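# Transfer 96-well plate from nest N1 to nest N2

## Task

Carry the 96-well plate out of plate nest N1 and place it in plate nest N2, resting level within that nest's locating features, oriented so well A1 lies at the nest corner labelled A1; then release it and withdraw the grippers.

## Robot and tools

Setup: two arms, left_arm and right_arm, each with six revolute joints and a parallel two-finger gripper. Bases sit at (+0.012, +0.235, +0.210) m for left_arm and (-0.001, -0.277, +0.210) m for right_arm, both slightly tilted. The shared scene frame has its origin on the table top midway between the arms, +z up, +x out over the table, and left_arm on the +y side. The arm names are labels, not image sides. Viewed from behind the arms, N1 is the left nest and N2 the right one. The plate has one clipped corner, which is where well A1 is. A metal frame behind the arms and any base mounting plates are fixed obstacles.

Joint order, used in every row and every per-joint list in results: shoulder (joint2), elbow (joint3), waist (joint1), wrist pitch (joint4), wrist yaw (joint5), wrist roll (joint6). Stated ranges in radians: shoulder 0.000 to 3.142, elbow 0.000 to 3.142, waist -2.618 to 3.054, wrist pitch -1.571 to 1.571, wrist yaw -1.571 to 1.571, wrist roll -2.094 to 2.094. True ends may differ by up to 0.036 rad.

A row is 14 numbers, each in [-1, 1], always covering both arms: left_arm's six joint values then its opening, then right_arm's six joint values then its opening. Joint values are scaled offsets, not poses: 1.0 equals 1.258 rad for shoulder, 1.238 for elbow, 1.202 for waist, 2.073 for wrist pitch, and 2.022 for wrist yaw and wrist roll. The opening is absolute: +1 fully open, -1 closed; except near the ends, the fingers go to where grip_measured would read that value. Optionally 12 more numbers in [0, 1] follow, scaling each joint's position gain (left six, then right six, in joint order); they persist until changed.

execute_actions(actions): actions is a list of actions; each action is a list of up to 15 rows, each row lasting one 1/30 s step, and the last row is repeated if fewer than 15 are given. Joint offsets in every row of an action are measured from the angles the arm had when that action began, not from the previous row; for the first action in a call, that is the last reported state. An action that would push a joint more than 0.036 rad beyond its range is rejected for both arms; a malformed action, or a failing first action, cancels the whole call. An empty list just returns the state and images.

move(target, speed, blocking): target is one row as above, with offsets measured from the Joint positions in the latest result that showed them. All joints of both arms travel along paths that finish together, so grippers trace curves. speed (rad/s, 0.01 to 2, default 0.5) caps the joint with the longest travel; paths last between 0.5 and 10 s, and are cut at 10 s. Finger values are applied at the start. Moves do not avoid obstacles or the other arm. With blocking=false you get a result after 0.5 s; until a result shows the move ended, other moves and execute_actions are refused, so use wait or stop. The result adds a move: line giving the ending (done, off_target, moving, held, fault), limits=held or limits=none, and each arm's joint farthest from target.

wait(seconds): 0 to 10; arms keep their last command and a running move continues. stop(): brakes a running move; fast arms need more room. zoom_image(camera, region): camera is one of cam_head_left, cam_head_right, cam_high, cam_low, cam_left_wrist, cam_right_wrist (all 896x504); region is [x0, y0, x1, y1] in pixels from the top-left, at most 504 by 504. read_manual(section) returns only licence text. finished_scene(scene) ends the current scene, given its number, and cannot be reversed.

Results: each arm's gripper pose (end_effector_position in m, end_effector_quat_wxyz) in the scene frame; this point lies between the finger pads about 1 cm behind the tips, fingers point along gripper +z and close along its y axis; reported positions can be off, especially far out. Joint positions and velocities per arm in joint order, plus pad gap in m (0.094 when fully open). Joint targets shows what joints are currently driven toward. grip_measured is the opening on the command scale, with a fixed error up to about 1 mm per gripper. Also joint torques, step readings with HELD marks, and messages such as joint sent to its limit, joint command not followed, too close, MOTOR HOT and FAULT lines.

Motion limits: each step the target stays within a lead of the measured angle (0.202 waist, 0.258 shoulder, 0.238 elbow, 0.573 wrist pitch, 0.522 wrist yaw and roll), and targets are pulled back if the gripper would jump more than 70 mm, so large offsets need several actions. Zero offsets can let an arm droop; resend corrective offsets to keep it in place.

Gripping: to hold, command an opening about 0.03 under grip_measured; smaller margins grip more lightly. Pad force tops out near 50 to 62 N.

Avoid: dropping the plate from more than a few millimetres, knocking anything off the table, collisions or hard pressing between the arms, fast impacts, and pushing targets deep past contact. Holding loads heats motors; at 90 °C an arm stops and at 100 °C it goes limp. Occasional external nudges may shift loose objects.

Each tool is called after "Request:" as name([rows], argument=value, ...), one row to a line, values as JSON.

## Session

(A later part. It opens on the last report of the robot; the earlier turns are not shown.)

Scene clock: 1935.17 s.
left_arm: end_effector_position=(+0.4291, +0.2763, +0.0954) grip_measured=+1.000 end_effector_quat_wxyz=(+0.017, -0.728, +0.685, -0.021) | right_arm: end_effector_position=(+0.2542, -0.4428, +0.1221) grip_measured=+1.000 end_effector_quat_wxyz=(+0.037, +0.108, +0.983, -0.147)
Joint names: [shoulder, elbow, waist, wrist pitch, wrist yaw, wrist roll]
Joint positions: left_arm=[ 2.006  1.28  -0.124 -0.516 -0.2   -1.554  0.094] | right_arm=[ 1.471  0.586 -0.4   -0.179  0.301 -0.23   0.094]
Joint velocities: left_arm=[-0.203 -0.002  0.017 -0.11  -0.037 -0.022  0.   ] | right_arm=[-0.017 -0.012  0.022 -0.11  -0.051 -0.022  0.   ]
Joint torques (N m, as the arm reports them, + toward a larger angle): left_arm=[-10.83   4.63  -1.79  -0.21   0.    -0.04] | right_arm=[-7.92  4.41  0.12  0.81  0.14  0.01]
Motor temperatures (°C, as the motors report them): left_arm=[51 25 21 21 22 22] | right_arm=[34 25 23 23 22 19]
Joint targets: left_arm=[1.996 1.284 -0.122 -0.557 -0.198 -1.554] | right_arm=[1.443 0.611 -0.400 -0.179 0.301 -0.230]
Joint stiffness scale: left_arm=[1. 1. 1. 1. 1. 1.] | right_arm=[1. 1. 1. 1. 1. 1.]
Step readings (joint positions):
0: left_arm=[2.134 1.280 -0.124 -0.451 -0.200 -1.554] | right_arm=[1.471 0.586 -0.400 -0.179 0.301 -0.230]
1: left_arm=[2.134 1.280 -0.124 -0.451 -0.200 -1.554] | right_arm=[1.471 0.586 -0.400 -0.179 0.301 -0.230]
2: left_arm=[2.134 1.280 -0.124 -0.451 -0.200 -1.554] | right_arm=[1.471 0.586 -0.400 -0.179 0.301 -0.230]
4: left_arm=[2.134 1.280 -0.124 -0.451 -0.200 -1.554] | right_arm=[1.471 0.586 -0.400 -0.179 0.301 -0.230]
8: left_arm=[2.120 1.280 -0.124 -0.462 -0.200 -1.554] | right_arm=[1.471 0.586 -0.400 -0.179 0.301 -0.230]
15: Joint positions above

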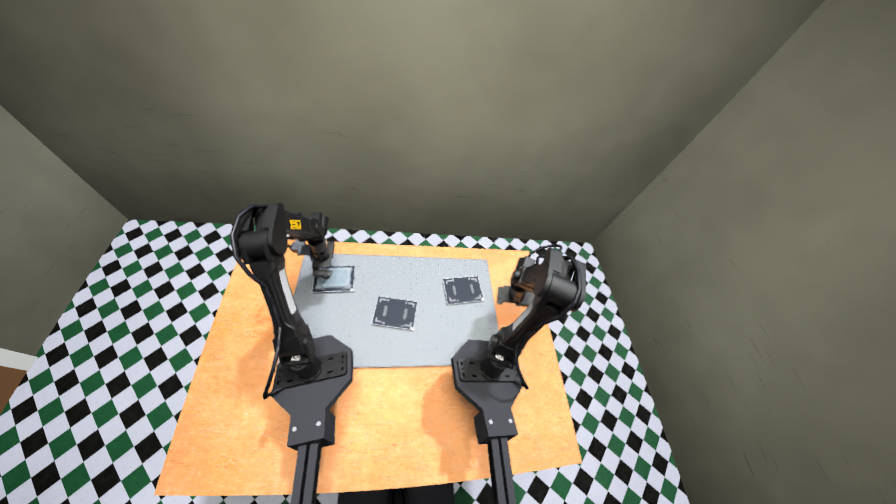

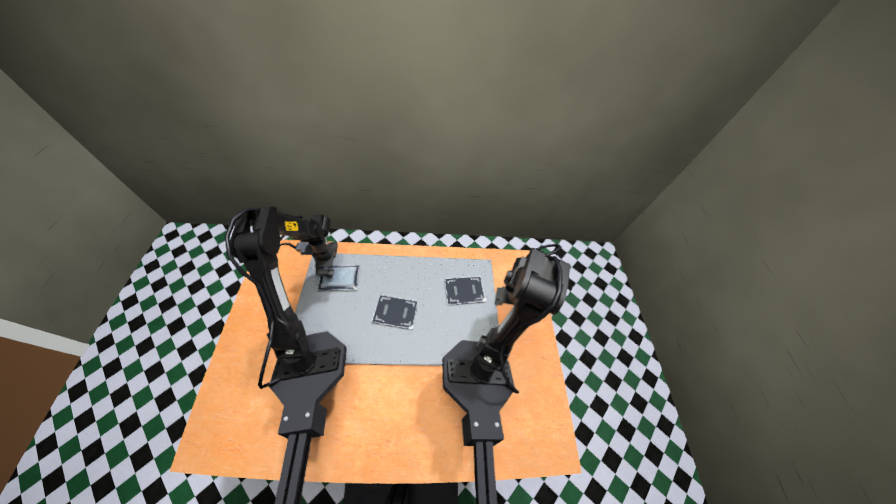

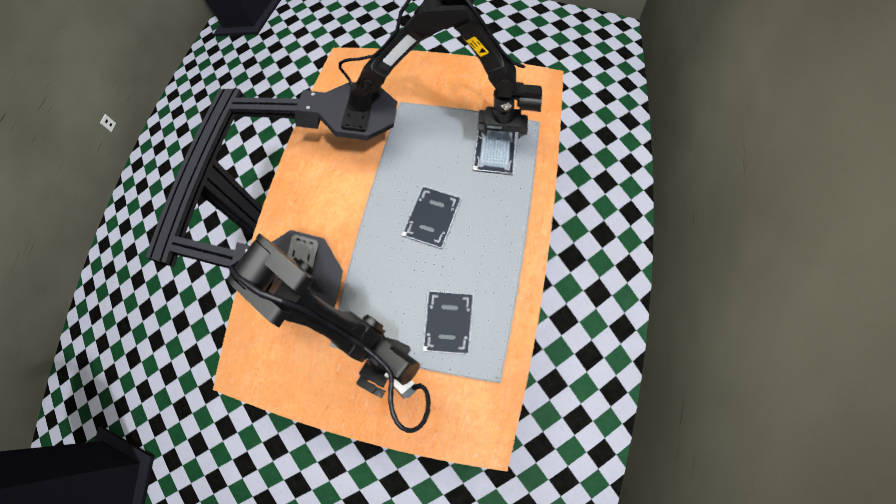

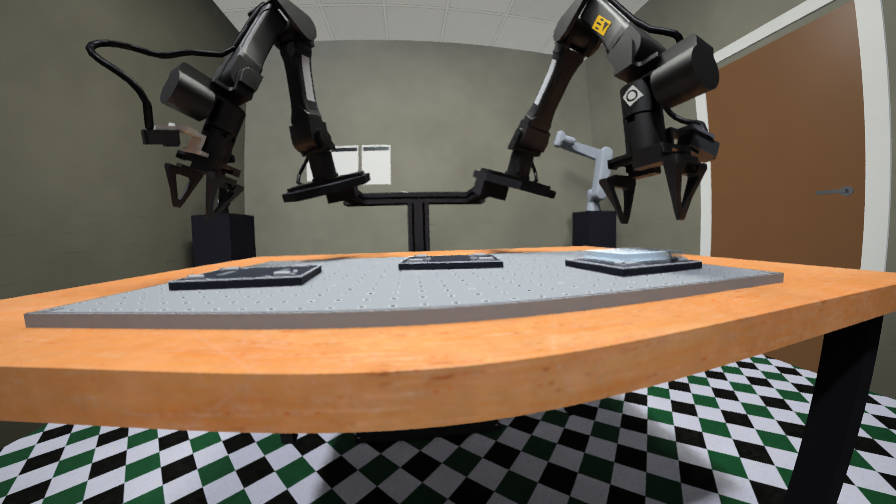

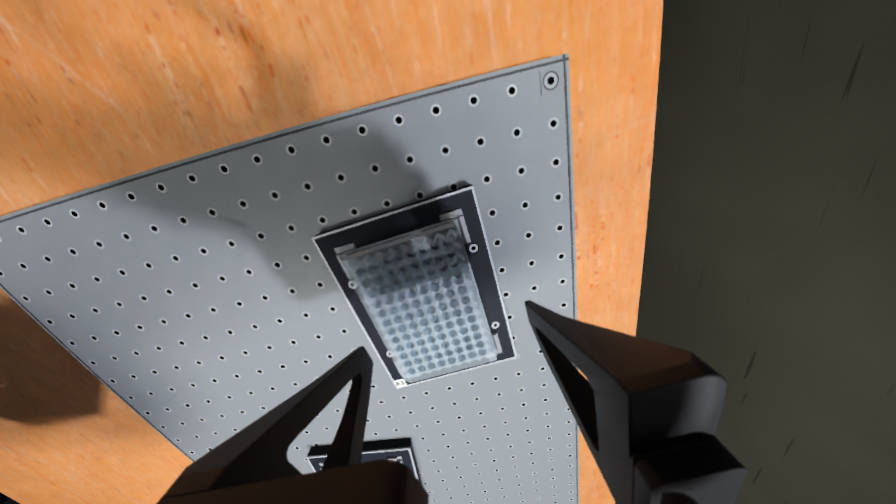

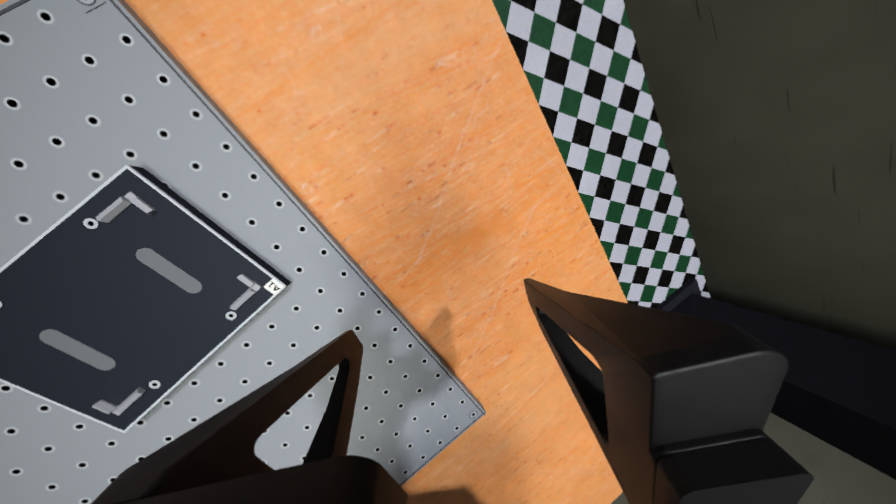

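Request:
move(target=[-0.25,0.004,0.2,-0.1,0.0,0.0,1,-0.022,0.02,0,0,0,0,1], speed=0.6)

Request:
zoom_image(camera="cam_low", region=[570, 240, 710, 285])

Request:
zoom_image(camera="cam_high", region=[455, 110, 545, 185])

Request:
zoom_image(camera="cam_head_left", region=[300, 250, 370, 300])

Scene clock: 1941.20 s.
left_arm: end_effector_position=(+0.4053, +0.3907, +0.1860) grip_measured=+1.000 end_effector_quat_wxyz=(-0.066, +0.804, -0.591, +0.013) | right_arm: end_effector_position=(+0.2542, -0.4428, +0.1221) grip_measured=+1.000 end_effector_quat_wxyz=(+0.037, +0.108, +0.983, -0.147)
Joint names: [shoulder, elbow, waist, wrist pitch, wrist yaw, wrist roll]
Joint positions: left_arm=[ 1.704  1.28   0.115 -0.708 -0.195 -1.554  0.094] | right_arm=[ 1.471  0.586 -0.4   -0.179  0.301 -0.23   0.094]
Joint velocities: left_arm=[-0.012 -0.002 -0.007 -0.051  0.022  0.022  0.   ] | right_arm=[-0.002  0.022 -0.002  0.022  0.051 -0.007  0.   ]
Joint torques (N m, as the arm reports them, + toward a larger angle): left_arm=[-11.23   5.71  -0.9    0.09  -0.11  -0.04] | right_arm=[-7.92  4.39  0.12  0.8   0.14  0.02]
Motor temperatures (°C, as the motors report them): left_arm=[51 25 21 21 22 22] | right_arm=[34 25 23 23 22 19]
Joint targets: left_arm=[1.691 1.285 0.116 -0.724 -0.200 -1.554] | right_arm=[1.443 0.611 -0.400 -0.179 0.301 -0.230]
Joint stiffness scale: left_arm=[1. 1. 1. 1. 1. 1.] | right_arm=[1. 1. 1. 1. 1. 1.]
move: off_target (right_arm); limits=none; left_arm: farthest joint: the wrist pitch, 0.016 radians from its target (0.182 radians at the start); right_arm: farthest joint: the shoulder, 0.027 radians from its target (0.027 radians at the start)

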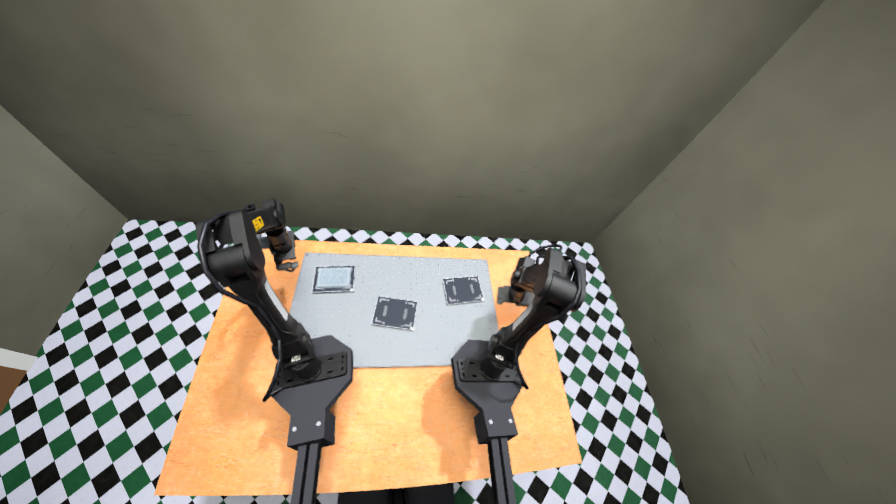

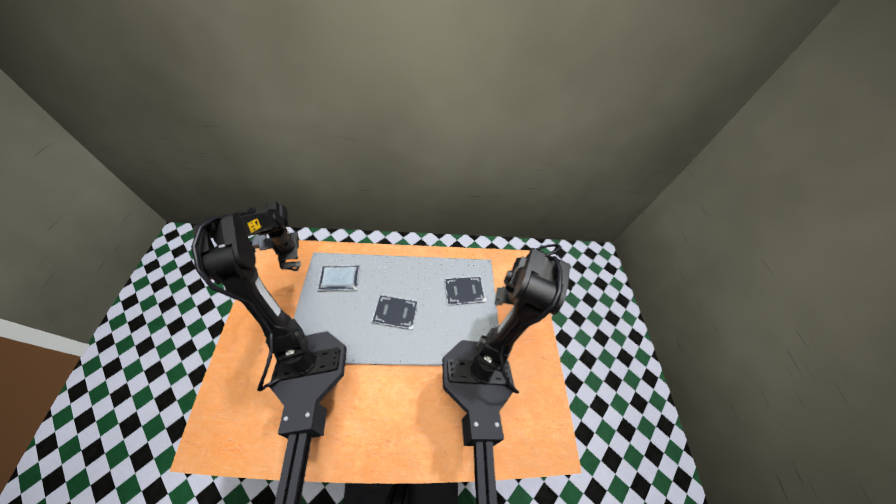

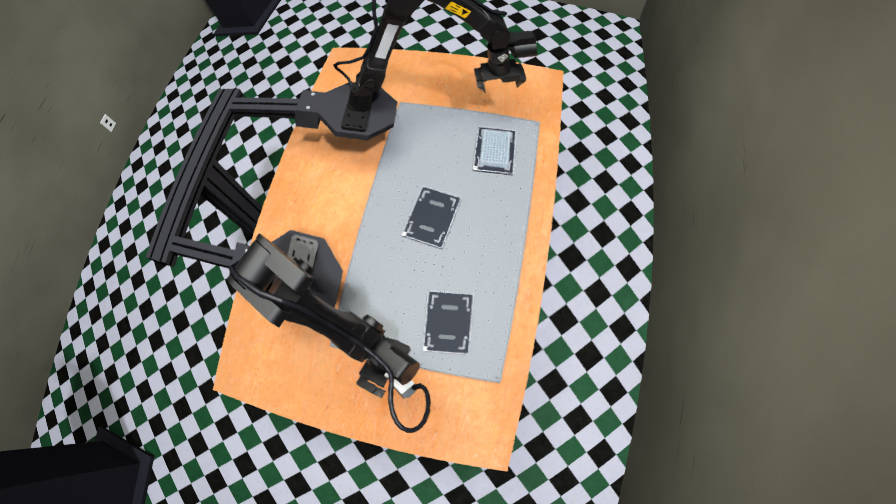

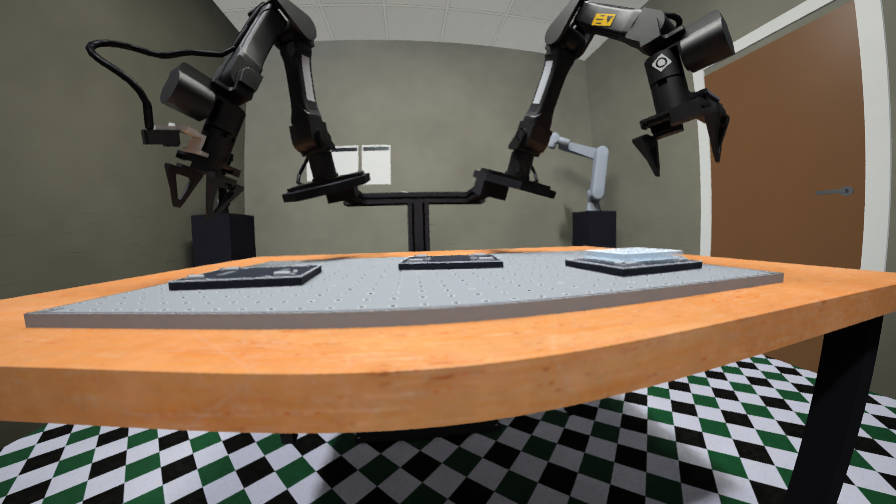

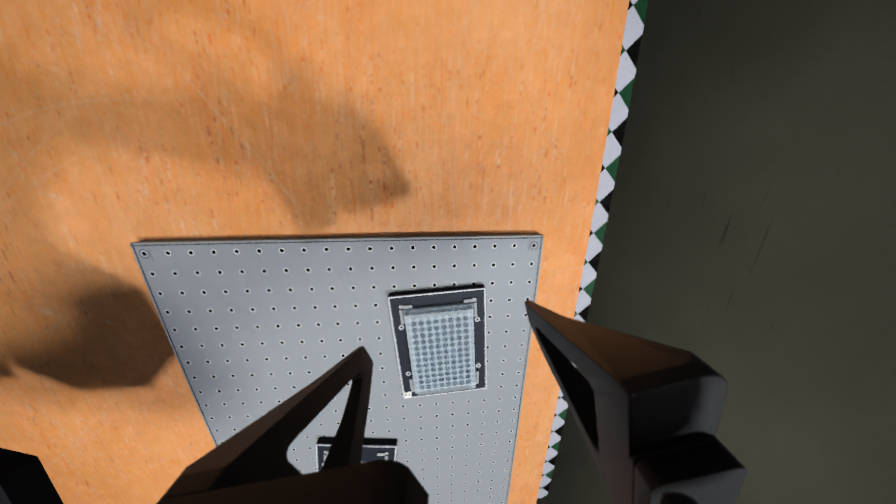

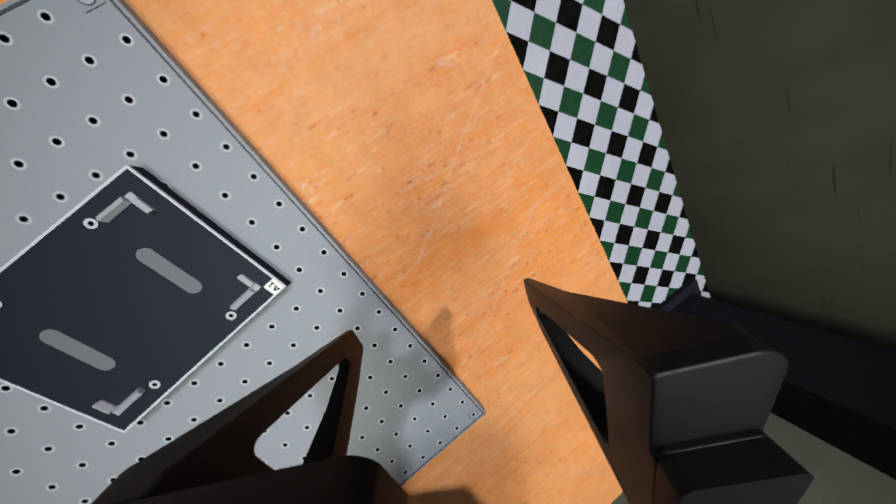

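Region (570, 240, 710, 285) of cam_low's 896x504 image, scaled by 3.600, with more detail than that image has; it fills the top 162 rows of this view, and the rest is white.

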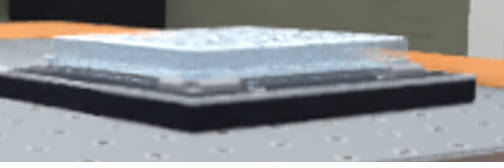

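Region (455, 110, 545, 185) of cam_high's 896x504 image, scaled by 5.600, with more detail than that image has.

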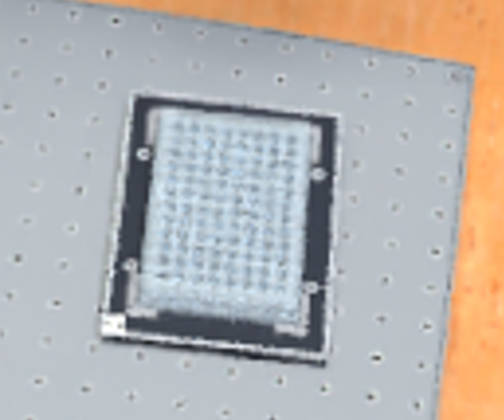

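Region (300, 250, 370, 300) of cam_head_left's 896x504 image, scaled by 7.200, with more detail than that image has; it fills the top 360 rows of this view, and the rest is white.

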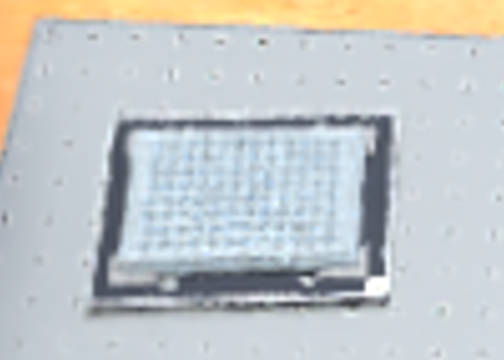

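Request:
zoom_image(camera="cam_left_wrist", region=[380, 280, 500, 405])

Request:
zoom_image(camera="cam_low", region=[640, 245, 710, 280])

Request:
zoom_image(camera="cam_low", region=[570, 245, 640, 280])

Region (380, 280, 500, 405) of cam_left_wrist's 896x504 image, scaled by 4.032, with more detail than that image has; it fills the left 484 columns of this view, and the rest is white.

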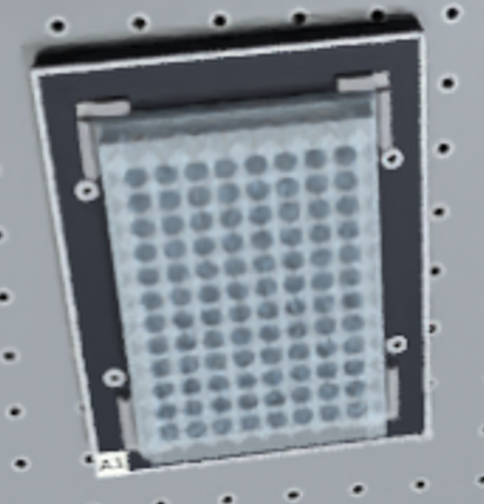

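Region (640, 245, 710, 280) of cam_low's 896x504 image, scaled by 7.200, with more detail than that image has.

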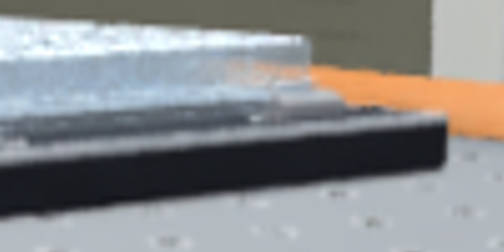

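Region (570, 245, 640, 280) of cam_low's 896x504 image, scaled by 7.200, with more detail than that image has.

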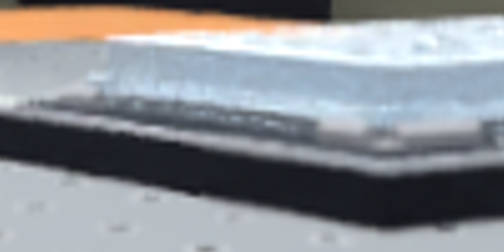

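Request:
zoom_image(camera="cam_high", region=[395, 180, 485, 360])

Request:
zoom_image(camera="cam_right_wrist", region=[0, 150, 300, 440])

Region (395, 180, 485, 360) of cam_high's 896x504 image, scaled by 2.800, with more detail than that image has.

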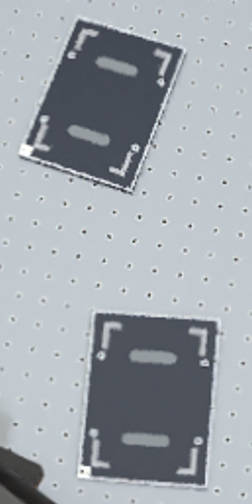

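Region (0, 150, 300, 440) of cam_right_wrist's 896x504 image, scaled by 1.680, with more detail than that image has; it fills the top 487 rows of this view, and the rest is white.

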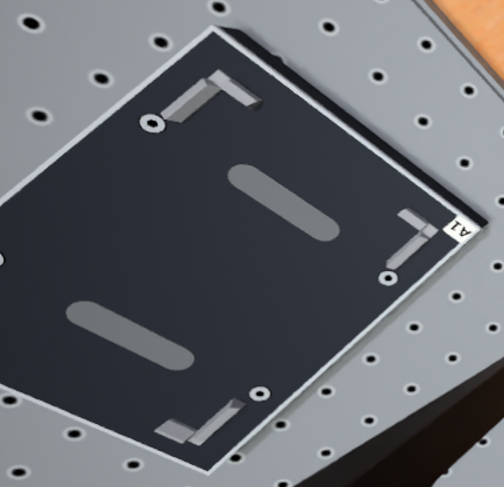

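Request:
finished_scene(scene=2)

The scene is finished: the task was done.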